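# Swap the finished part in the vise for a blank

## Task

Remove the finished part (the inverted-T bar) from the open vise and set it upright on its broad foot inside the black outfeed tray, beside the part already there; both parts must finish standing on their feet in the tray. Take one of the two blanks from the infeed plate and rest it on the two low bars between the vise jaws, either face up as it sat on the plate or flipped over, with its long side pressed against the fixed jaw (the end block without hoses) and its end pressed against the work stop (the short rod between the jaws). The remaining blank must lie entirely on the infeed plate, either side up, and not sit on the pins. Release everything and move the robot away; anything held in place only by the robot at the end does not count.

## Robot and tools

Robot: one arm carrying a V-shaped bracket with two parallel grippers. Gripper 1 fingers point along the tool +z axis and close along x; pads open to 50 mm at position +1 and meet near -0.65. Gripper 2 fingers point along tool -x and close along z; its pads sit 25 mm wider than gripper 1's at the same number (75 mm fully open) and never touch, stopping at 23 mm, so it cannot hold anything 23 mm wide or narrower. Gripper 2's centre lies 223 mm along -x and 237 mm along -z from end_effector_position, same y. Fingertips extend 17.5 mm past each pad centre; each gripper body sits 25 mm toward +y; a flat block juts 65 mm toward -y beside gripper 1. Whenever one gripper points down the other is horizontal and swings with every rotation, so it can strike the table, parts or arm. To put gripper 2 where gripper 1 is, rotate +90 degrees about tool y and shift 237 mm along old +x and 223 mm along old -z.

Frames: results report end_effector_position (metres) and end_effector_quat_wxyz in the scene frame: origin on the table under the arm base, +z up, +y to the left when facing +x. Commands are in the tool's own axes (gripper 1's). Reported position can be slightly off, more at long reach.

The row: every motion command is one row of 12 numbers, each in [-1, 1], in this order: dx, dy, dz, rx, ry, rz, position_1, position_2, force_limit_1, force_limit_2, speed_1, speed_2. The first six are an offset (not a pose) in tool axes from the gripper's measured pose at the start of the action (for the first action in a call, the last pose a result reported). Scale: 1.0 = 0.6 m for dx..dz and 180 degrees for rx..rz, which form a single rotation vector. The gripper numbers are absolute settings: position +1 open, -1 to grip (close until stopped); force_limit -1/0/+1 = about 20/102/185 N per pad (actual may be ~17% higher); speed -1/0/+1 = 20/85/150 mm/s of gap change.

execute_actions(actions): a list of actions; each action is a table of up to 15 rows, one per control step of 1/30 s, last row repeated to fill 15 steps. Every row is measured from the action's start pose, not the prior row. An empty list just returns state and images. Per step the target is clipped to 100 mm and 16 degrees from the current pose, so long offsets need several actions.

move(target, speed, stop_force, blocking): target is one 12-number row as above, offset from the pose in the latest result that showed one. Straight-line path, 0.5 to 10 s; speed 0.002 to 0.5 m/s (default 0.25; turning up to twice that in rad/s). It does not avoid obstacles and may overshoot speed near a straight arm. stop_force (9 to 40 N, not in the first 0.2 s) ends the path when push against the motion rises by that much for 2 steps; then it backs off 2 steps and holds. Use it only with very slow speed and no rotation, and omit it when moving away from a surface. The arm is stiff: aiming past a contact without stop_force risks a fault. blocking=false returns after 0.5 s (not allowed with stop_force); then only wait or stop until it ends. The move: line reports done, contact, held, off_target, moving or fault, plus limits (paced = pose clipped; held = a check blocked steps).

wait(seconds 0 to 10) lets time run holding the last command. stop brakes a running move. zoom_image(camera, region [x0,y0,x1,y1], max 504x504) enlarges part of cam_high (504x504), cam_low (504x504) or cam_wrist (616x616 fisheye). finished_scene(scene) ends the current scene; give its number. It is final.

Results: position_measured and object_status give gripper 1 then gripper 2. Opening is about (250 - position_measured) x 0.202 mm, plus 25 mm for gripper 2. object_status: 0 moving, 1 blocked while opening, 2 blocked while closing (a grip), 3 reached target or pads met (usually empty). After gripping with -1 confirm 2. Force/speed changes take effect only with a position change of at least 0.01; to loosen, open first. Grips at force_limit -1 keep reading 2 even if the object drops. Hand target shows where the controller is driving. Wrist force/torque are in tool axes, noisy (offset up to ~4 N, noise ~2.4 N), saturating near 50 N; "no reading" is normal at start. "pose unreachable" means the clearance check altered the command.

Avoid: joint torque at the load limits (139 N m for pan, lift, elbow; 26 N m for the wrists, held weight included) or any outside force of 150 N, either of which halts the arm for 10 s. Motors heat while holding loads; warnings start at 70 °C, braking at 85 °C. Parts may be tugged or nudged at random. Never let anything leave the table, and avoid drops, slams and hard presses.

Each tool is called after "Emit:" by a JSON object that holds its "name" and its "arguments".

## Session

Emit:
{"name": "execute_actions", "arguments": {"actions": []}}

Scene clock: 0.00 s.
end_effector_position=(+0.5838, -0.3467, +0.1761) position_measured=(+3, +3) object_status=(+3, +3) end_effector_quat_wxyz=(-0.234, +0.787, +0.483, +0.304) end_effector_velocity=(+0.000, -0.001, +0.001) end_effector_angular_velocity=(-0.002, -0.001, -0.001)
Joint positions: [-0.956 -0.904  1.117 -1.715 -1.61  -0.486]
Joint velocities: [-0.001 -0.001 -0.    -0.001 -0.     0.   ]
Wrist force (N, on the end effector, along its own x y z axes, offset not removed): no reading
Wrist torque (N m, same axes, about the end effector's origin, offset not removed): no reading
Hand target: +0.584, -0.347, +0.176; -0.234, +0.787, +0.483, +0.304

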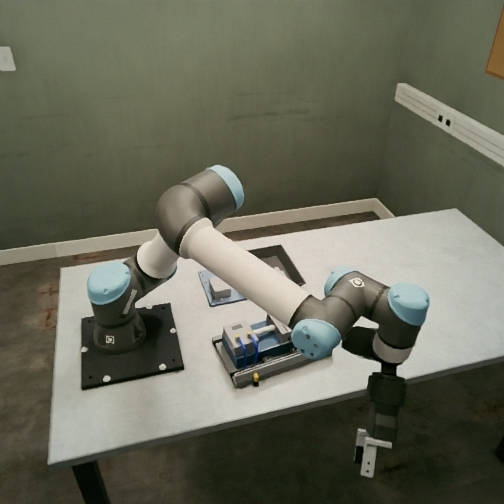

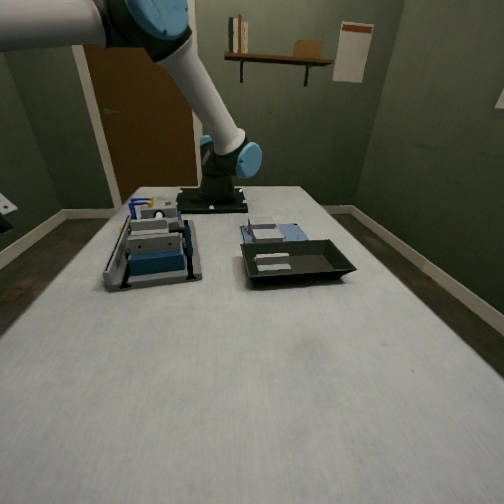

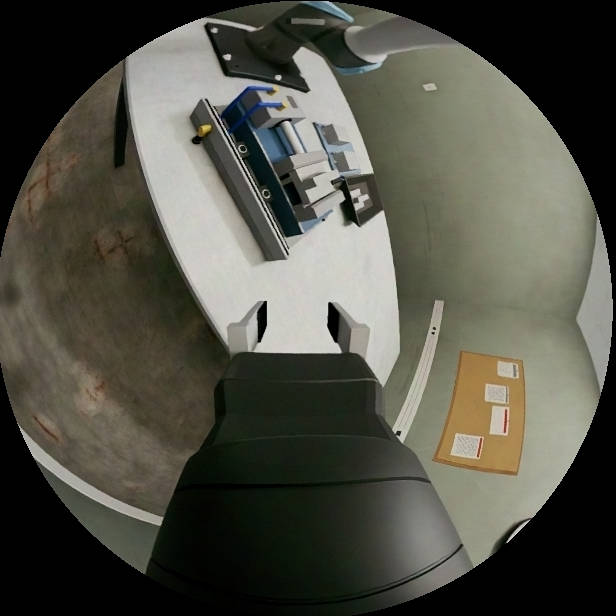

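Emit:
{"name": "move", "arguments": {"target": [0.2275,-0.310,0.109,0.2542,-0.1688,-0.6513,1,1,0,0,0,0], "speed": 0.4}}

Emit:
{"name": "zoom_image", "arguments": {"camera": "cam_wrist", "region": [200, 190, 400, 390]}}

Emit:
{"name": "zoom_image", "arguments": {"camera": "cam_low", "region": [90, 180, 370, 310]}}

Emit:
{"name": "zoom_image", "arguments": {"camera": "cam_high", "region": [190, 230, 350, 390]}}

Scene clock: 10.43 s.
end_effector_position=(+0.4806, -0.1406, +0.2399) position_measured=(+3, +3) object_status=(+3, +3) end_effector_quat_wxyz=(+0.000, -0.068, +0.998, +0.000) end_effector_velocity=(-0.001, +0.001, +0.001) end_effector_angular_velocity=(-0.003, -0.006, +0.015)
Joint positions: [-0.624 -1.651  1.982 -2.537 -1.081 -2.138]
Joint velocities: [-0.002 -0.008  0.007  0.002  0.01  -0.015]
Wrist force (N, on the end effector, along its own x y z axes, offset not removed): [1.2 1.8 -3.0]
Wrist torque (N m, same axes, about the end effector's origin, offset not removed): [0.44 -0.41 0.23]
Hand target: +0.481, -0.141, +0.240; +0.000, -0.069, +0.998, -0.000
Off the commanded pose: 0.001 m, 0 deg.
move: done

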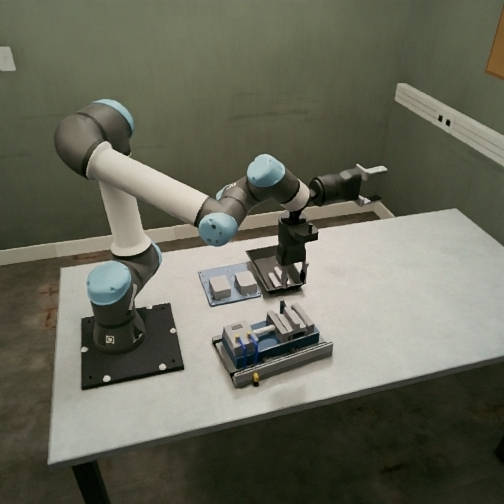

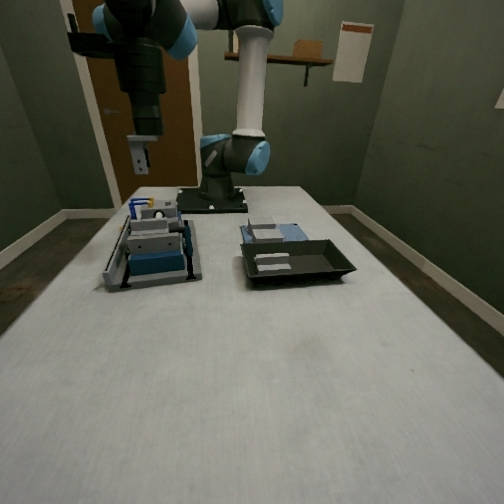

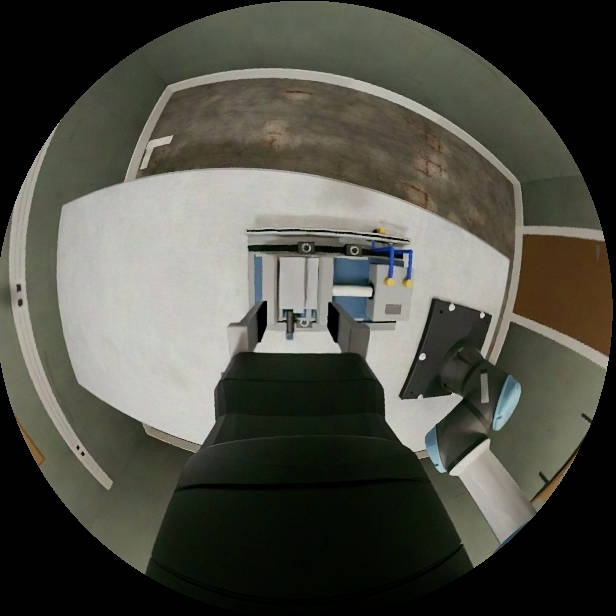

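Region (200, 190, 400, 390) of cam_wrist's 616x616 image, scaled by 2.520, with more detail than that image has.

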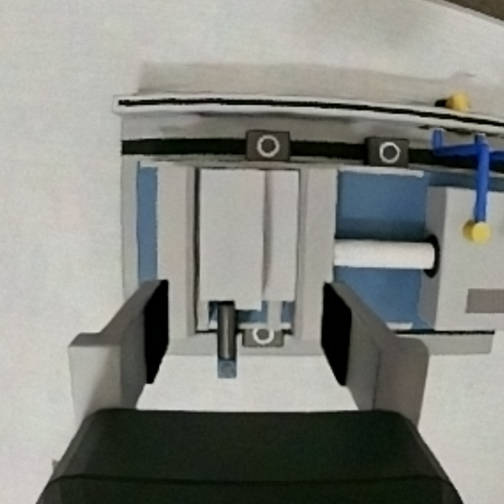

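Region (90, 180, 370, 310) of cam_low's 504x504 image, scaled by 1.800, with more detail than that image has; it fills the top 234 rows of this view, and the rest is white.

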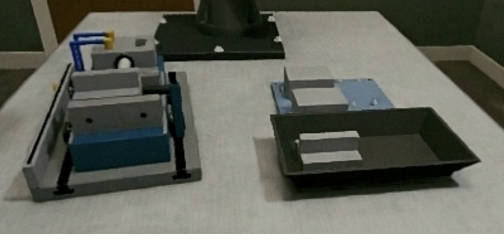

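Region (190, 230, 350, 390) of cam_high's 504x504 image, scaled by 3.150, with more detail than that image has.

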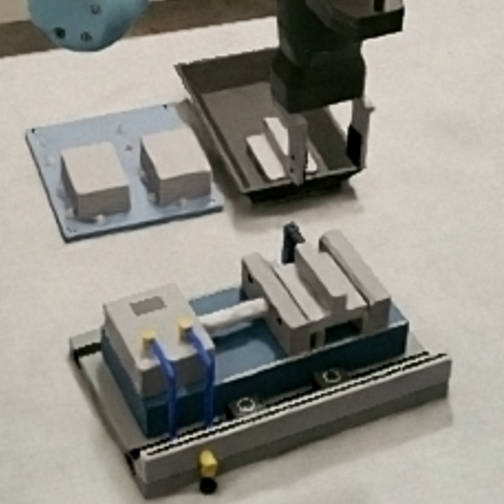

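Emit:
{"name": "move", "arguments": {"target": [0.002,-0.013,0.185,0,0,0,0.45,1,0,0,0,0], "speed": 0.2}}

Emit:
{"name": "zoom_image", "arguments": {"camera": "cam_wrist", "region": [200, 190, 400, 390]}}

Emit:
{"name": "zoom_image", "arguments": {"camera": "cam_low", "region": [110, 180, 210, 280]}}

Scene clock: 15.03 s.
end_effector_position=(+0.4806, -0.1483, +0.1292) position_measured=(+85, +3) object_status=(+3, +3) end_effector_quat_wxyz=(-0.000, -0.068, +0.998, +0.000) end_effector_velocity=(+0.000, -0.000, -0.002) end_effector_angular_velocity=(-0.000, -0.000, -0.001)
Joint positions: [-0.64  -1.508  2.16  -2.852 -1.072 -2.153]
Joint velocities: [ 0.     0.005  0.002 -0.007 -0.001  0.001]
Wrist force (N, on the end effector, along its own x y z axes, offset not removed): [1.7 2.1 -1.8]
Wrist torque (N m, same axes, about the end effector's origin, offset not removed): [0.56 -0.48 0.22]
Hand target: +0.481, -0.148, +0.129; +0.000, -0.068, +0.998, +0.000
Off the commanded pose: 0.000 m, 0 deg.
move: done

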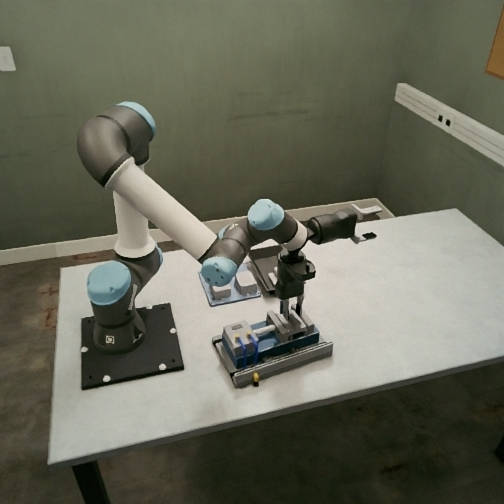

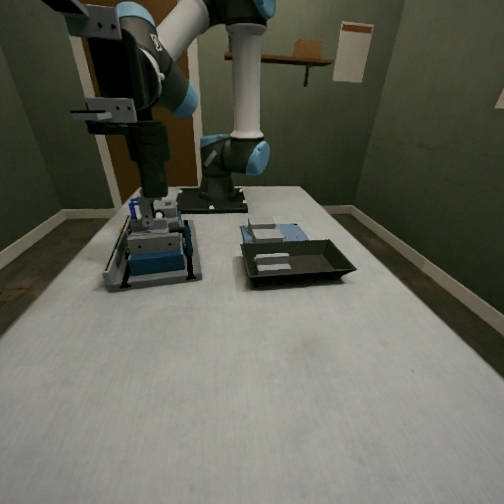

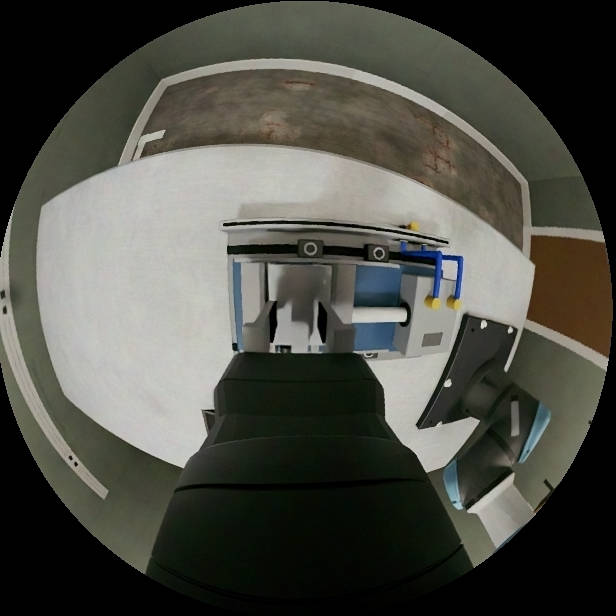

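Region (200, 190, 400, 390) of cam_wrist's 616x616 image, scaled by 2.520, with more detail than that image has.

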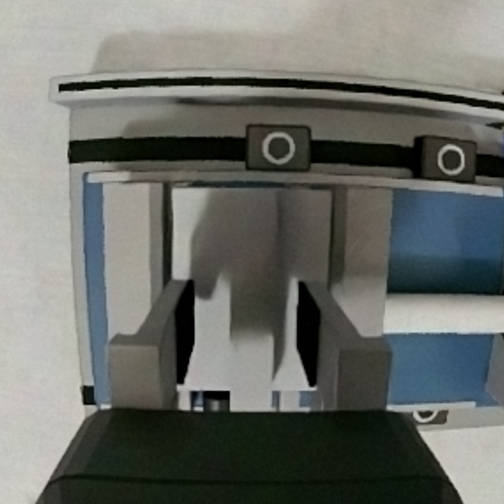

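Region (110, 180, 210, 280) of cam_low's 504x504 image, scaled by 5.040, with more detail than that image has.

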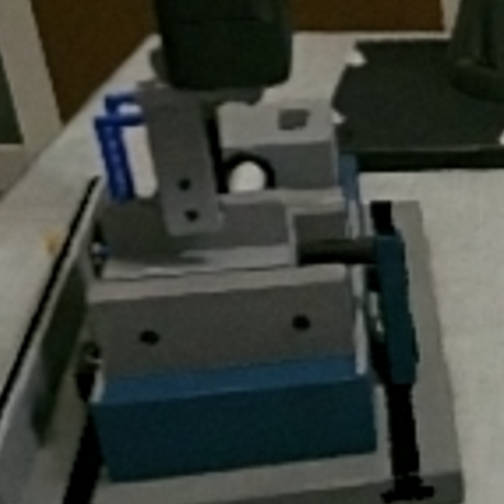

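Emit:
{"name": "move", "arguments": {"target": [0.0035,-0.003,0.02,0,0,0,0.3,1,0,0,0,0], "speed": 0.05}}

Emit:
{"name": "move", "arguments": {"target": [0,0,0.03,0,0,0,0.3,1,0,0,0,0], "speed": 0.005, "stop_force": 9}}

Emit:
{"name": "execute_actions", "arguments": {"actions": [[[0,0,-0.004,0,0,0,0.3,1,0,0,0,0]],[[0,0,0,0,0,0,-1,1,0,0,-0.3,0]]]}}

Emit:
{"name": "zoom_image", "arguments": {"camera": "cam_wrist", "region": [200, 190, 400, 390]}}

Emit:
{"name": "zoom_image", "arguments": {"camera": "cam_low", "region": [110, 180, 210, 280]}}

Scene clock: 20.83 s.
end_effector_position=(+0.4788, -0.1503, +0.1174) position_measured=(+107, +3) object_status=(+3, +3) end_effector_quat_wxyz=(-0.000, -0.068, +0.998, +0.000) end_effector_velocity=(-0.001, -0.000, -0.003) end_effector_angular_velocity=(+0.001, +0.002, +0.000)
Joint positions: [-0.646 -1.49   2.179 -2.885 -1.068 -2.159]
Joint velocities: [-0.001  0.004  0.003 -0.005  0.    -0.001]
Wrist force (N, on the end effector, along its own x y z axes, offset not removed): [0.1 3.0 -4.2]
Wrist torque (N m, same axes, about the end effector's origin, offset not removed): [0.70 -0.16 0.31]
Hand target: +0.479, -0.150, +0.117; -0.000, -0.068, +0.998, +0.000
Off the commanded pose: 0.000 m, 0 deg.
move: done

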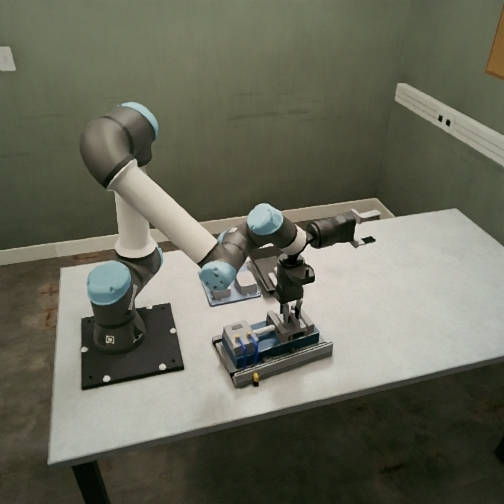

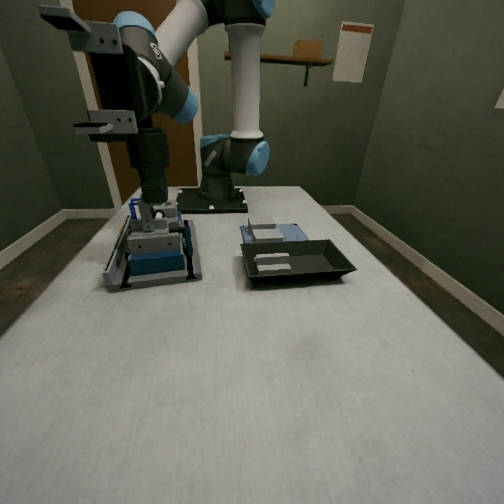

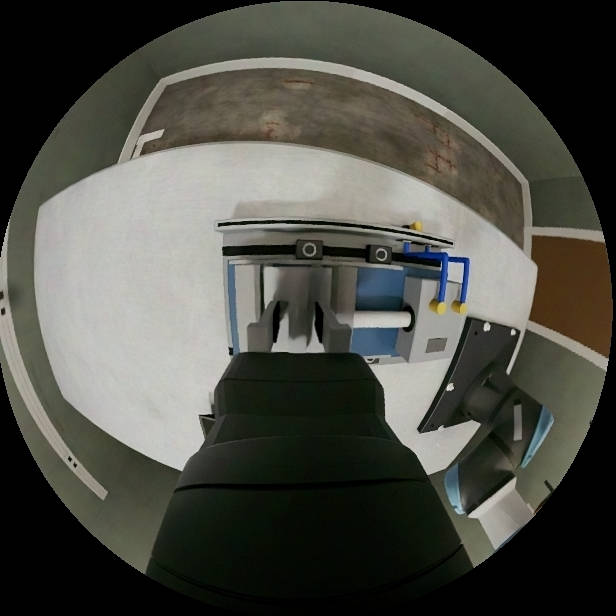

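Scene clock: 22.27 s.
end_effector_position=(+0.4788, -0.1503, +0.1121) position_measured=(+107, +3) object_status=(+3, +3) end_effector_quat_wxyz=(-0.000, -0.068, +0.998, +0.000) end_effector_velocity=(-0.001, +0.001, +0.001) end_effector_angular_velocity=(+0.003, +0.003, +0.000)
Joint positions: [-0.646 -1.481  2.185 -2.901 -1.068 -2.159]
Joint velocities: [ 0.    -0.002 -0.001  0.007  0.     0.   ]
Wrist force (N, on the end effector, along its own x y z axes, offset not removed): [3.0 6.4 -33.4]
Wrist torque (N m, same axes, about the end effector's origin, offset not removed): [0.95 -0.46 0.28]
Hand target: +0.479, -0.150, +0.112; -0.000, -0.068, +0.998, +0.000
Off the commanded pose: 0.013 m, 0 deg.
move: contact

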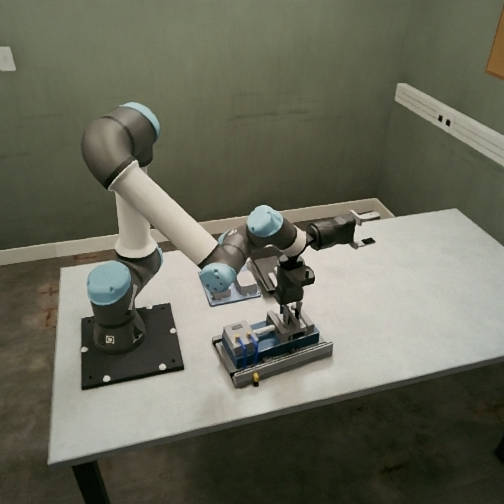

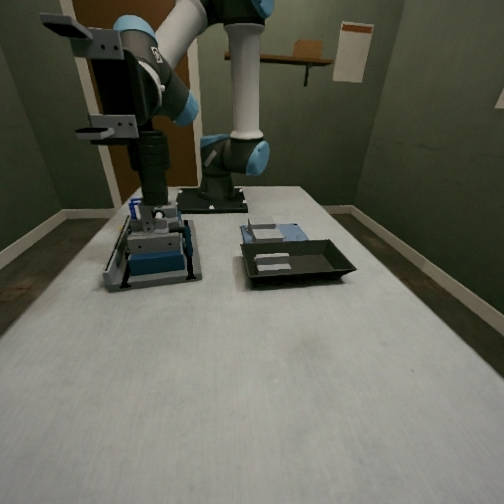

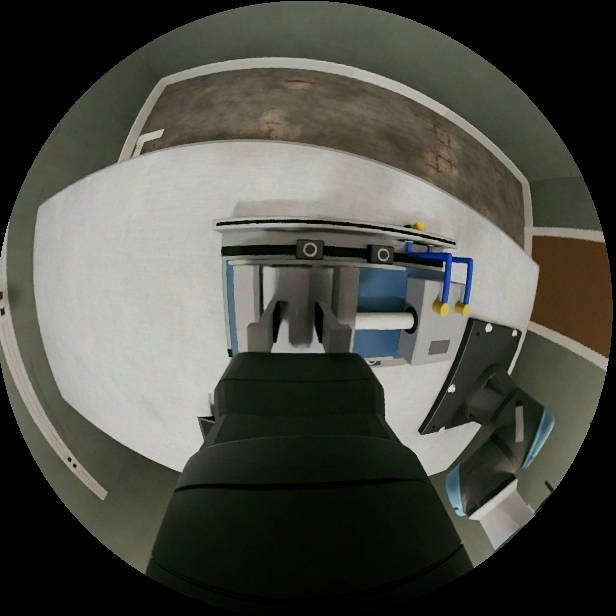

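Scene clock: 23.27 s.
end_effector_position=(+0.4788, -0.1503, +0.1145) position_measured=(+186, +3) object_status=(+2, +3) end_effector_quat_wxyz=(-0.000, -0.068, +0.998, +0.000) end_effector_velocity=(-0.000, +0.000, -0.000) end_effector_angular_velocity=(+0.001, +0.001, -0.000)
Joint positions: [-0.646 -1.485  2.182 -2.894 -1.068 -2.159]
Joint velocities: [0.    0.001 0.    0.    0.    0.   ]
Wrist force (N, on the end effector, along its own x y z axes, offset not removed): [1.6 2.3 -3.4]
Wrist torque (N m, same axes, about the end effector's origin, offset not removed): [0.64 -0.52 0.26]
Hand target: +0.479, -0.150, +0.114; -0.000, -0.068, +0.998, +0.000
Off the commanded pose: 0.000 m, 0 deg.

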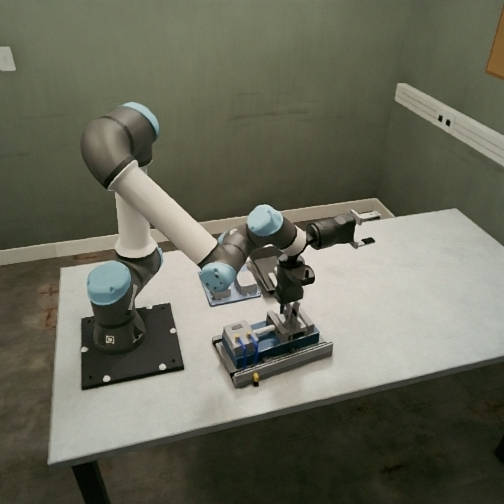

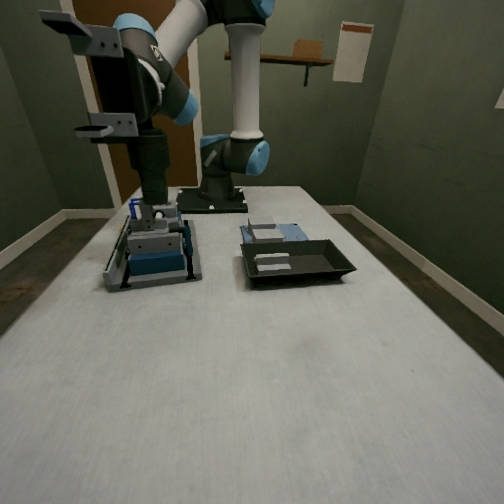

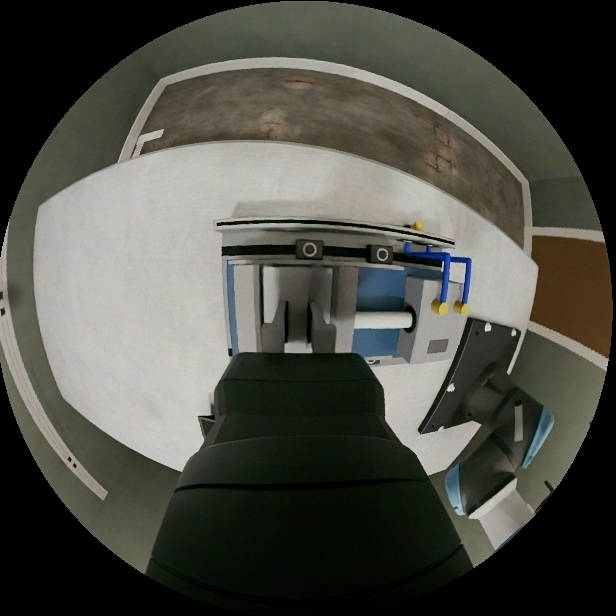

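Region (200, 190, 400, 390) of cam_wrist's 616x616 image, scaled by 2.520, with more detail than that image has.

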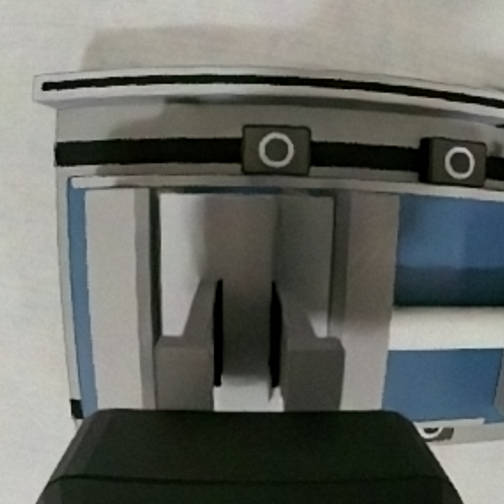

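Region (110, 180, 210, 280) of cam_low's 504x504 image, scaled by 5.040, with more detail than that image has.

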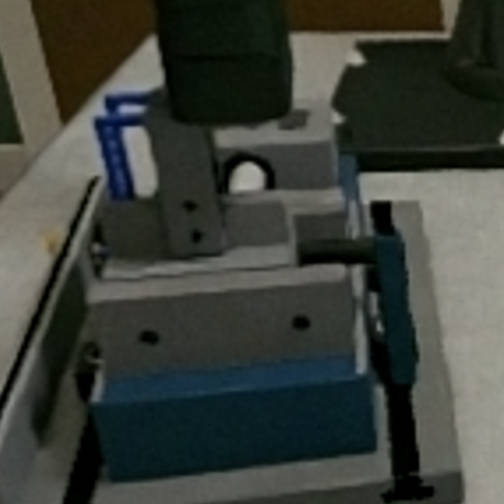

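Emit:
{"name": "move", "arguments": {"target": [-0.003,-0.003,-0.085,0,0,0,-1,1,0,0,-0.3,0], "speed": 0.12}}

Emit:
{"name": "move", "arguments": {"target": [-0.163,0.612,0.03,0,0,0.016,-1,1,0,0,-0.3,0], "speed": 0.35}}

Emit:
{"name": "zoom_image", "arguments": {"camera": "cam_wrist", "region": [200, 120, 480, 400]}}

Emit:
{"name": "zoom_image", "arguments": {"camera": "cam_low", "region": [230, 170, 370, 310]}}

Scene clock: 28.37 s.
end_effector_position=(+0.4808, -0.1518, +0.1652) position_measured=(+186, +3) object_status=(+2, +3) end_effector_quat_wxyz=(-0.000, -0.068, +0.998, +0.000) end_effector_velocity=(-0.000, -0.001, +0.002) end_effector_angular_velocity=(+0.000, +0.001, -0.001)
Joint positions: [-0.646 -1.561  2.105 -2.74  -1.068 -2.159]
Joint velocities: [-0.001 -0.003 -0.004  0.008 -0.    -0.   ]
Wrist force (N, on the end effector, along its own x y z axes, offset not removed): [0.0 2.4 -2.0]
Wrist torque (N m, same axes, about the end effector's origin, offset not removed): [0.59 -0.10 0.28]
Hand target: +0.481, -0.152, +0.165; -0.000, -0.068, +0.998, +0.000
Off the commanded pose: 0.000 m, 0 deg.
move: done

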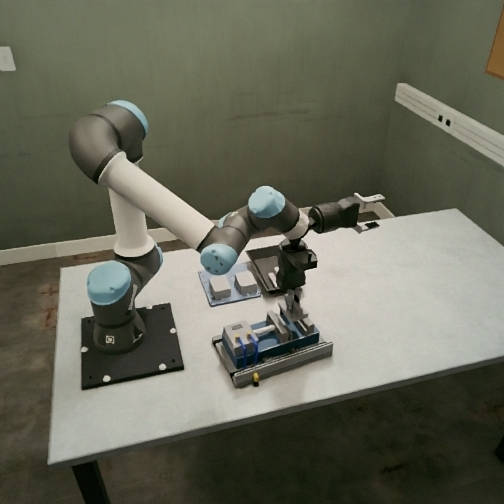

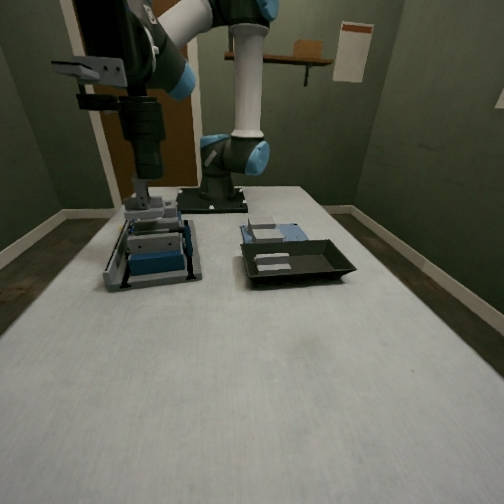

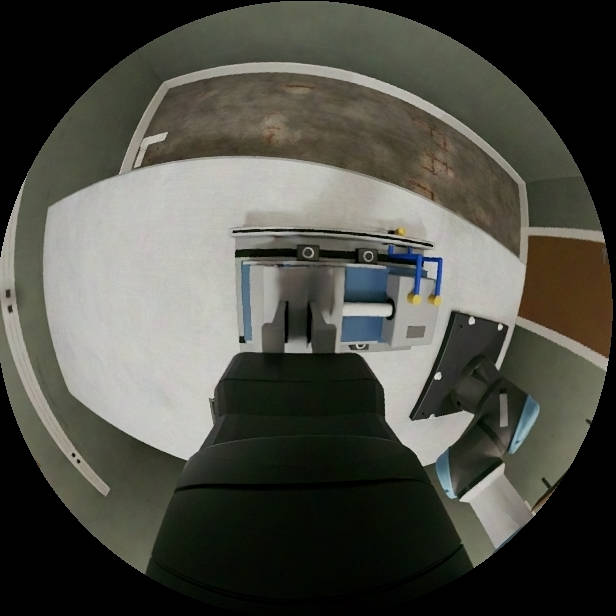

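Scene clock: 30.17 s.
end_effector_position=(+0.5279, +0.2245, +0.1482) position_measured=(+186, +3) object_status=(+2, +3) end_effector_quat_wxyz=(+0.001, -0.043, +0.999, +0.000) end_effector_velocity=(+0.001, +0.002, +0.001) end_effector_angular_velocity=(-0.001, +0.001, -0.003)
Joint positions: [ 0.198 -1.303  1.888 -2.933 -1.67  -1.471]
Joint velocities: [ 0.005  0.003 -0.007  0.005 -0.006  0.005]
Wrist force (N, on the end effector, along its own x y z axes, offset not removed): [0.0 1.5 -1.7]
Wrist torque (N m, same axes, about the end effector's origin, offset not removed): [0.43 -0.09 0.32]
Hand target: +0.528, +0.225, +0.148; +0.000, -0.043, +0.999, -0.000
Off the commanded pose: 0.001 m, 0 deg.
move: done

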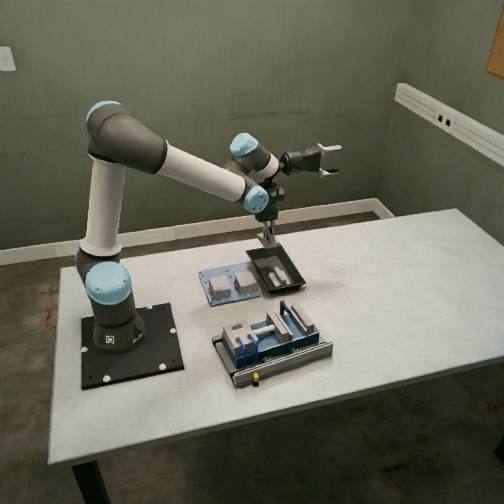

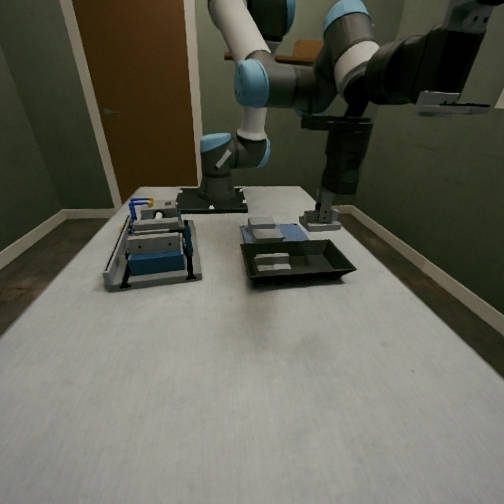

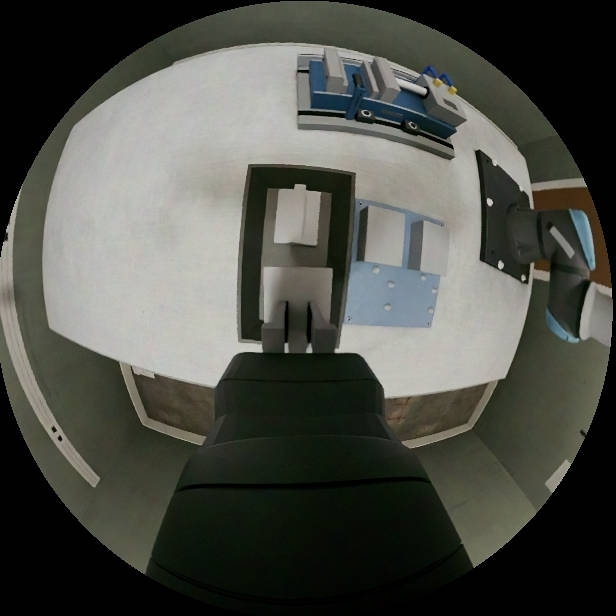

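Region (200, 120, 480, 400) of cam_wrist's 616x616 image, scaled by 1.800, with more detail than that image has.

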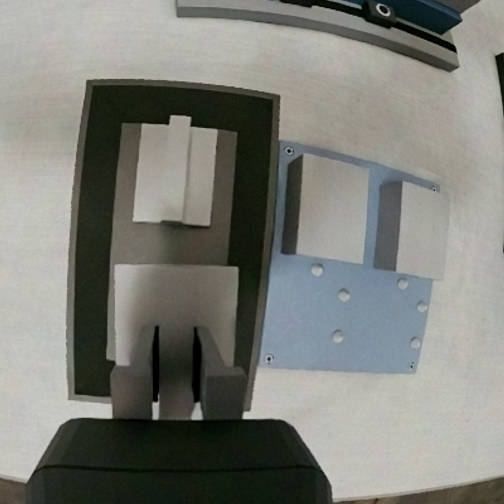

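Region (230, 170, 370, 310) of cam_low's 504x504 image, scaled by 3.600, with more detail than that image has.

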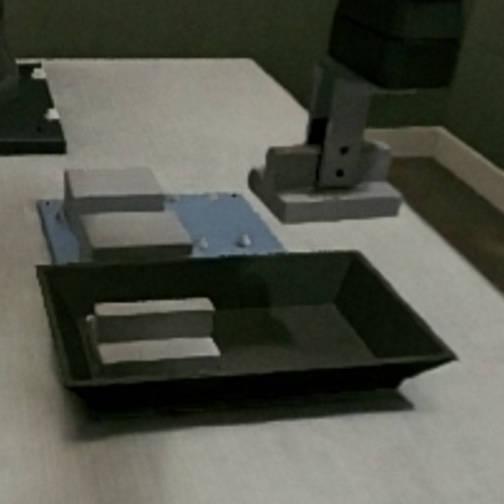

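Emit:
{"name": "move", "arguments": {"target": [-0.012,-0.016,0.16,0,0,0.016,-1,1,0,0,-0.3,0], "speed": 0.15}}

Emit:
{"name": "move", "arguments": {"target": [0,0,0.02,0,0,0,-1,1,0,0,-0.3,0], "speed": 0.005, "stop_force": 9}}

Emit:
{"name": "zoom_image", "arguments": {"camera": "cam_low", "region": [230, 170, 370, 310]}}

Scene clock: 35.40 s.
end_effector_position=(+0.5359, +0.2158, +0.0525) position_measured=(+186, +3) object_status=(+2, +3) end_effector_quat_wxyz=(+0.000, -0.018, +1.000, +0.000) end_effector_velocity=(+0.000, -0.000, -0.002) end_effector_angular_velocity=(+0.001, +0.001, -0.002)
Joint positions: [ 0.183 -1.137  1.962 -3.17  -1.695 -1.446]
Joint velocities: [-0.001  0.005  0.001 -0.005 -0.     0.001]
Wrist force (N, on the end effector, along its own x y z axes, offset not removed): [-1.0 2.8 -0.5]
Wrist torque (N m, same axes, about the end effector's origin, offset not removed): [0.61 0.23 0.32]
Hand target: +0.536, +0.216, +0.052; +0.000, -0.018, +1.000, +0.000
Off the commanded pose: 0.000 m, 0 deg.
move: done

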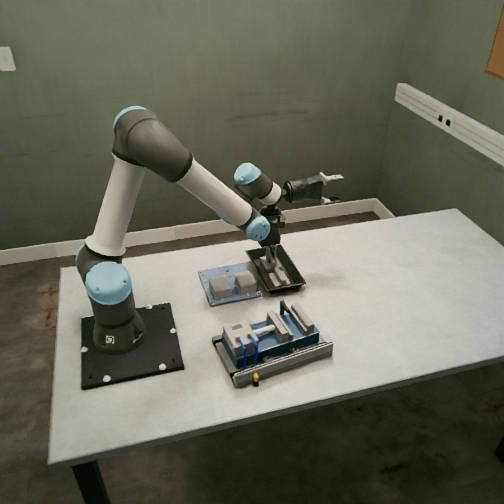

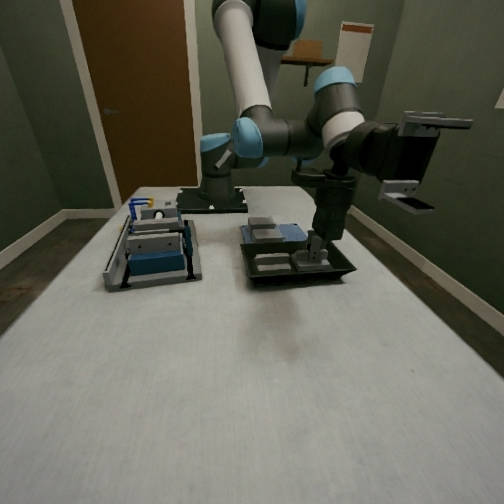

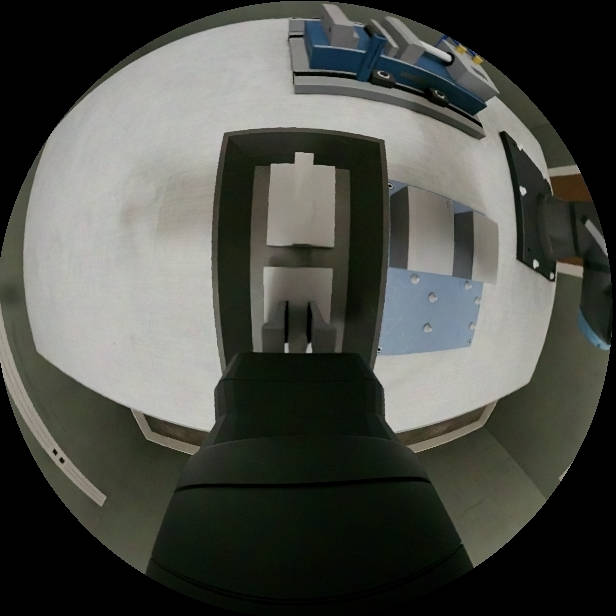

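Scene clock: 36.97 s.
end_effector_position=(+0.5360, +0.2158, +0.0466) position_measured=(+186, +3) object_status=(+2, +3) end_effector_quat_wxyz=(+0.001, -0.018, +1.000, +0.000) end_effector_velocity=(-0.001, -0.000, +0.001) end_effector_angular_velocity=(-0.001, +0.003, -0.000)
Joint positions: [ 0.183 -1.126  1.966 -3.185 -1.695 -1.446]
Joint velocities: [-0.    -0.002 -0.     0.006 -0.    -0.   ]
Wrist force (N, on the end effector, along its own x y z axes, offset not removed): [1.6 1.9 -26.8]
Wrist torque (N m, same axes, about the end effector's origin, offset not removed): [0.24 -0.15 0.30]
Hand target: +0.536, +0.216, +0.047; +0.001, -0.018, +1.000, +0.000
Off the commanded pose: 0.006 m, 0 deg.
move: contact

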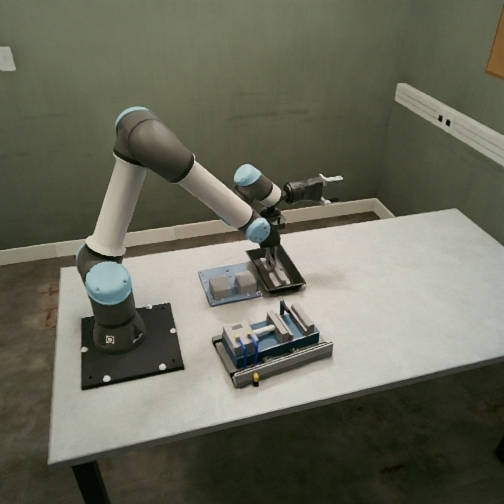

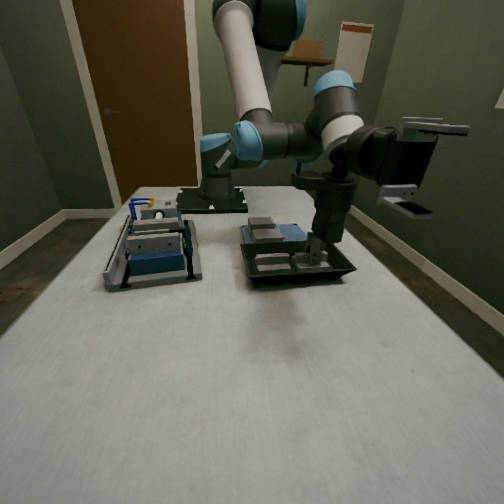

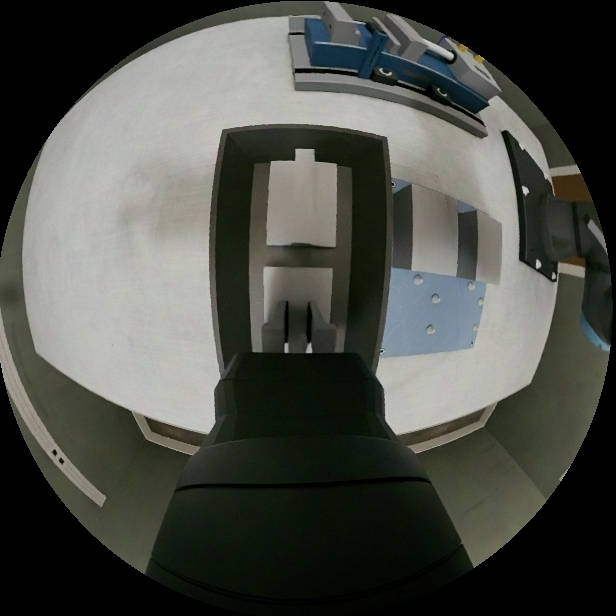

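Region (230, 170, 370, 310) of cam_low's 504x504 image, scaled by 3.600, with more detail than that image has.

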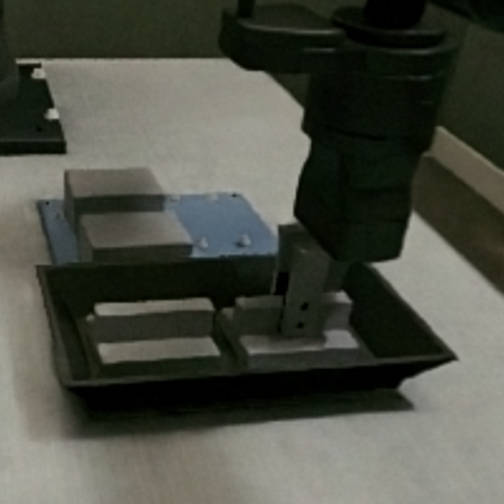

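Emit:
{"name": "execute_actions", "arguments": {"actions": [[[0,0,-0.001,0,0,0,0.35,1,0,0,0,0]]]}}

Emit:
{"name": "move", "arguments": {"target": [0,0,-0.09,0,0,0,0.35,1,0,0,0,0], "speed": 0.2}}

Emit:
{"name": "move", "arguments": {"target": [0.345,-0.131,0,0,0,0,1,1,0,0,0,0], "speed": 0.35}}

Emit:
{"name": "zoom_image", "arguments": {"camera": "cam_wrist", "region": [200, 190, 400, 390]}}

Scene clock: 42.17 s.
end_effector_position=(+0.5360, +0.2158, +0.0472) position_measured=(+100, +3) object_status=(+3, +3) end_effector_quat_wxyz=(+0.001, -0.018, +1.000, +0.000) end_effector_velocity=(-0.000, -0.000, -0.000) end_effector_angular_velocity=(-0.002, +0.001, +0.002)
Joint positions: [ 0.183 -1.127  1.965 -3.183 -1.695 -1.446]
Joint velocities: [ 0.     0.    -0.     0.001  0.    -0.002]
Wrist force (N, on the end effector, along its own x y z axes, offset not removed): [-0.6 3.4 -3.4]
Wrist torque (N m, same axes, about the end effector's origin, offset not removed): [0.81 0.12 0.27]
Hand target: +0.536, +0.216, +0.047; +0.001, -0.018, +1.000, +0.000
Off the commanded pose: 0.000 m, 0 deg.

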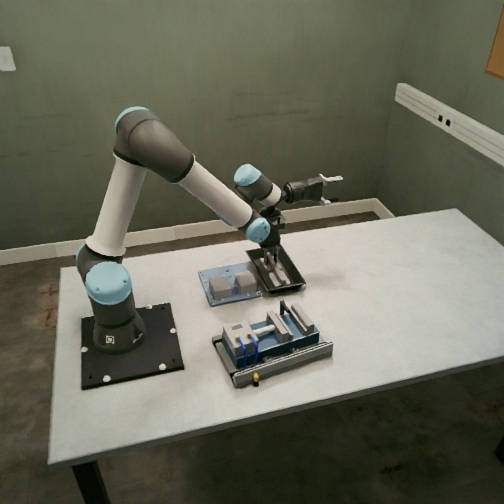

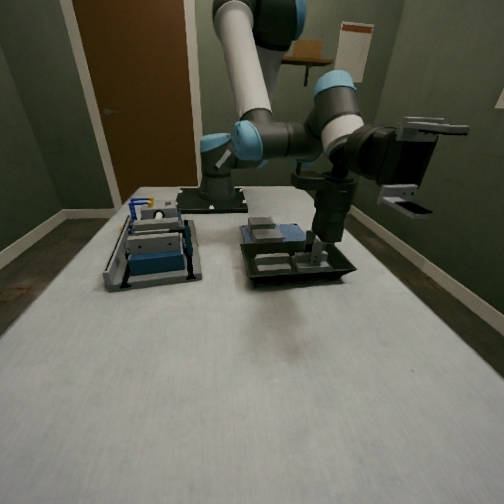

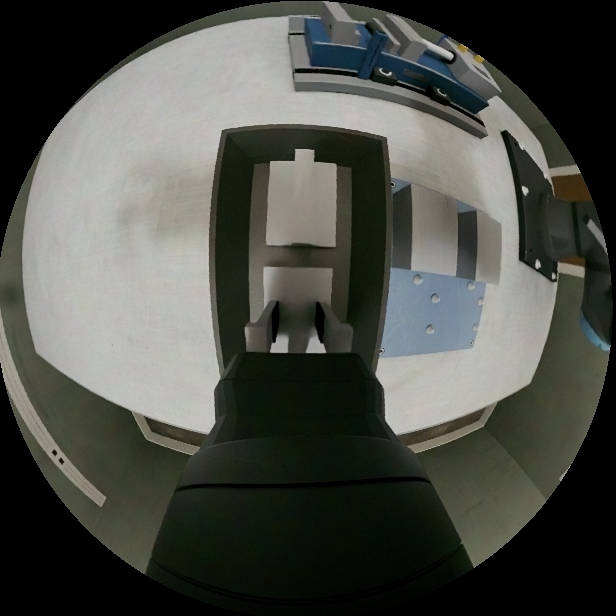

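Scene clock: 43.10 s.
end_effector_position=(+0.5359, +0.2157, +0.1009) position_measured=(+100, +3) object_status=(+3, +3) end_effector_quat_wxyz=(+0.001, -0.018, +1.000, +0.000) end_effector_velocity=(-0.000, +0.000, +0.002) end_effector_angular_velocity=(-0.000, +0.001, +0.001)
Joint positions: [ 0.183 -1.222  1.924 -3.047 -1.695 -1.446]
Joint velocities: [ 0.001 -0.004 -0.003  0.007  0.    -0.001]
Wrist force (N, on the end effector, along its own x y z axes, offset not removed): [1.2 2.9 -2.9]
Wrist torque (N m, same axes, about the end effector's origin, offset not removed): [0.70 -0.35 0.24]
Hand target: +0.536, +0.216, +0.101; +0.001, -0.018, +1.000, +0.000
Off the commanded pose: 0.000 m, 0 deg.
move: done

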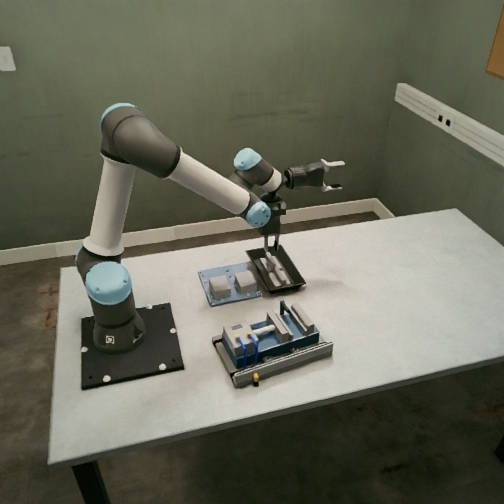

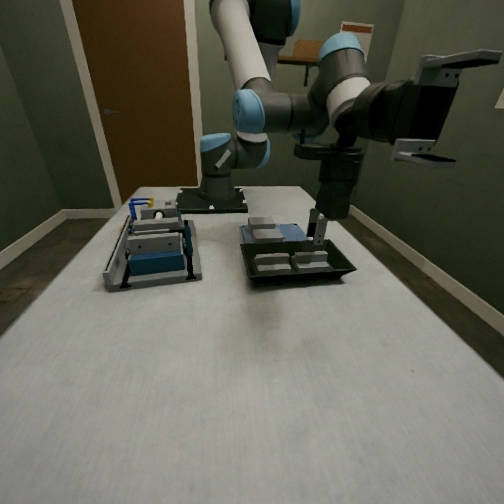

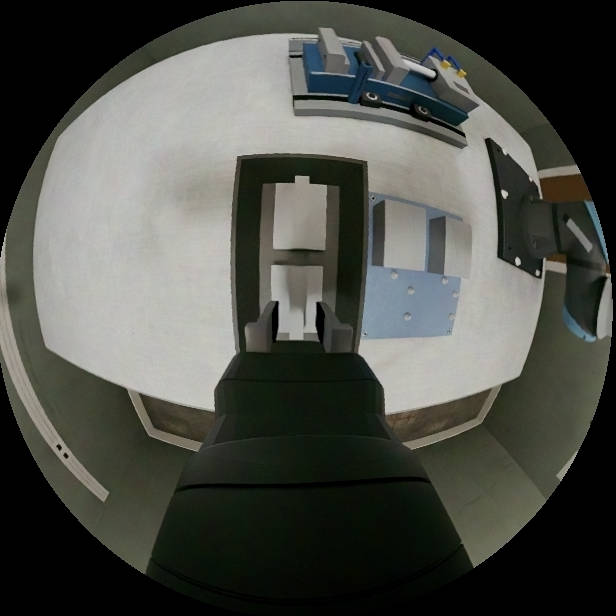

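Scene clock: 44.53 s.
end_effector_position=(+0.3320, +0.1299, +0.1000) position_measured=(+3, +3) object_status=(+3, +3) end_effector_quat_wxyz=(+0.000, -0.018, +1.000, +0.000) end_effector_velocity=(-0.002, -0.001, +0.001) end_effector_angular_velocity=(+0.002, +0.002, +0.000)
Joint positions: [ 0.042 -1.733  2.506 -3.125 -1.596 -1.546]
Joint velocities: [-0.004 -0.01   0.004  0.008  0.004 -0.002]
Wrist force (N, on the end effector, along its own x y z axes, offset not removed): [0.1 2.4 -2.2]
Wrist torque (N m, same axes, about the end effector's origin, offset not removed): [0.62 -0.02 0.32]
Hand target: +0.332, +0.130, +0.100; +0.001, -0.018, +1.000, +0.000
Off the commanded pose: 0.001 m, 0 deg.
move: done

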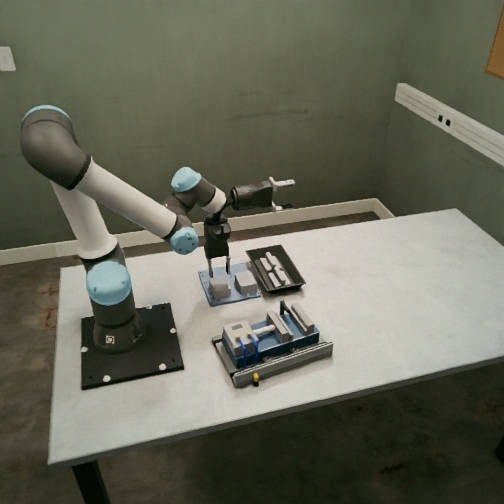

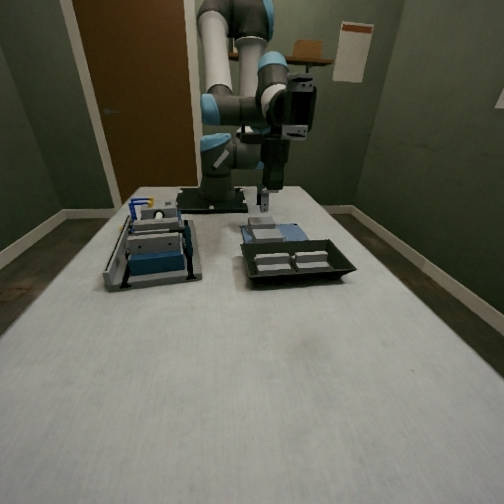

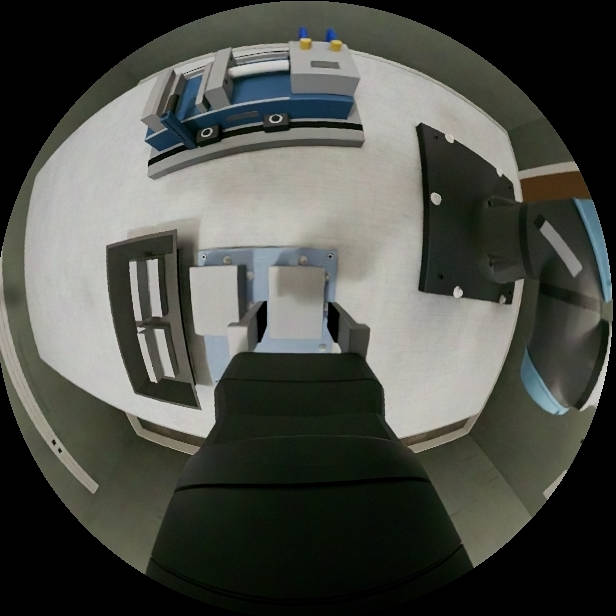

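Region (200, 190, 400, 390) of cam_wrist's 616x616 image, scaled by 2.520, with more detail than that image has.

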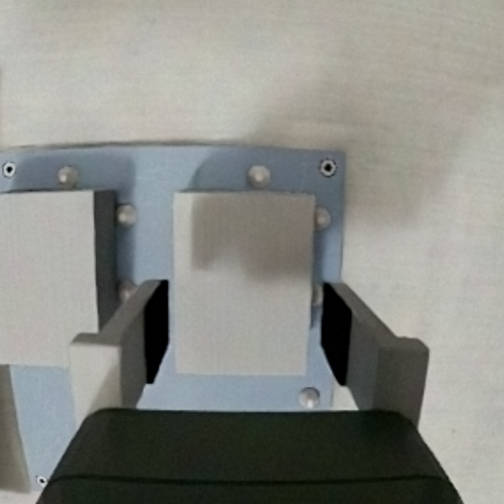

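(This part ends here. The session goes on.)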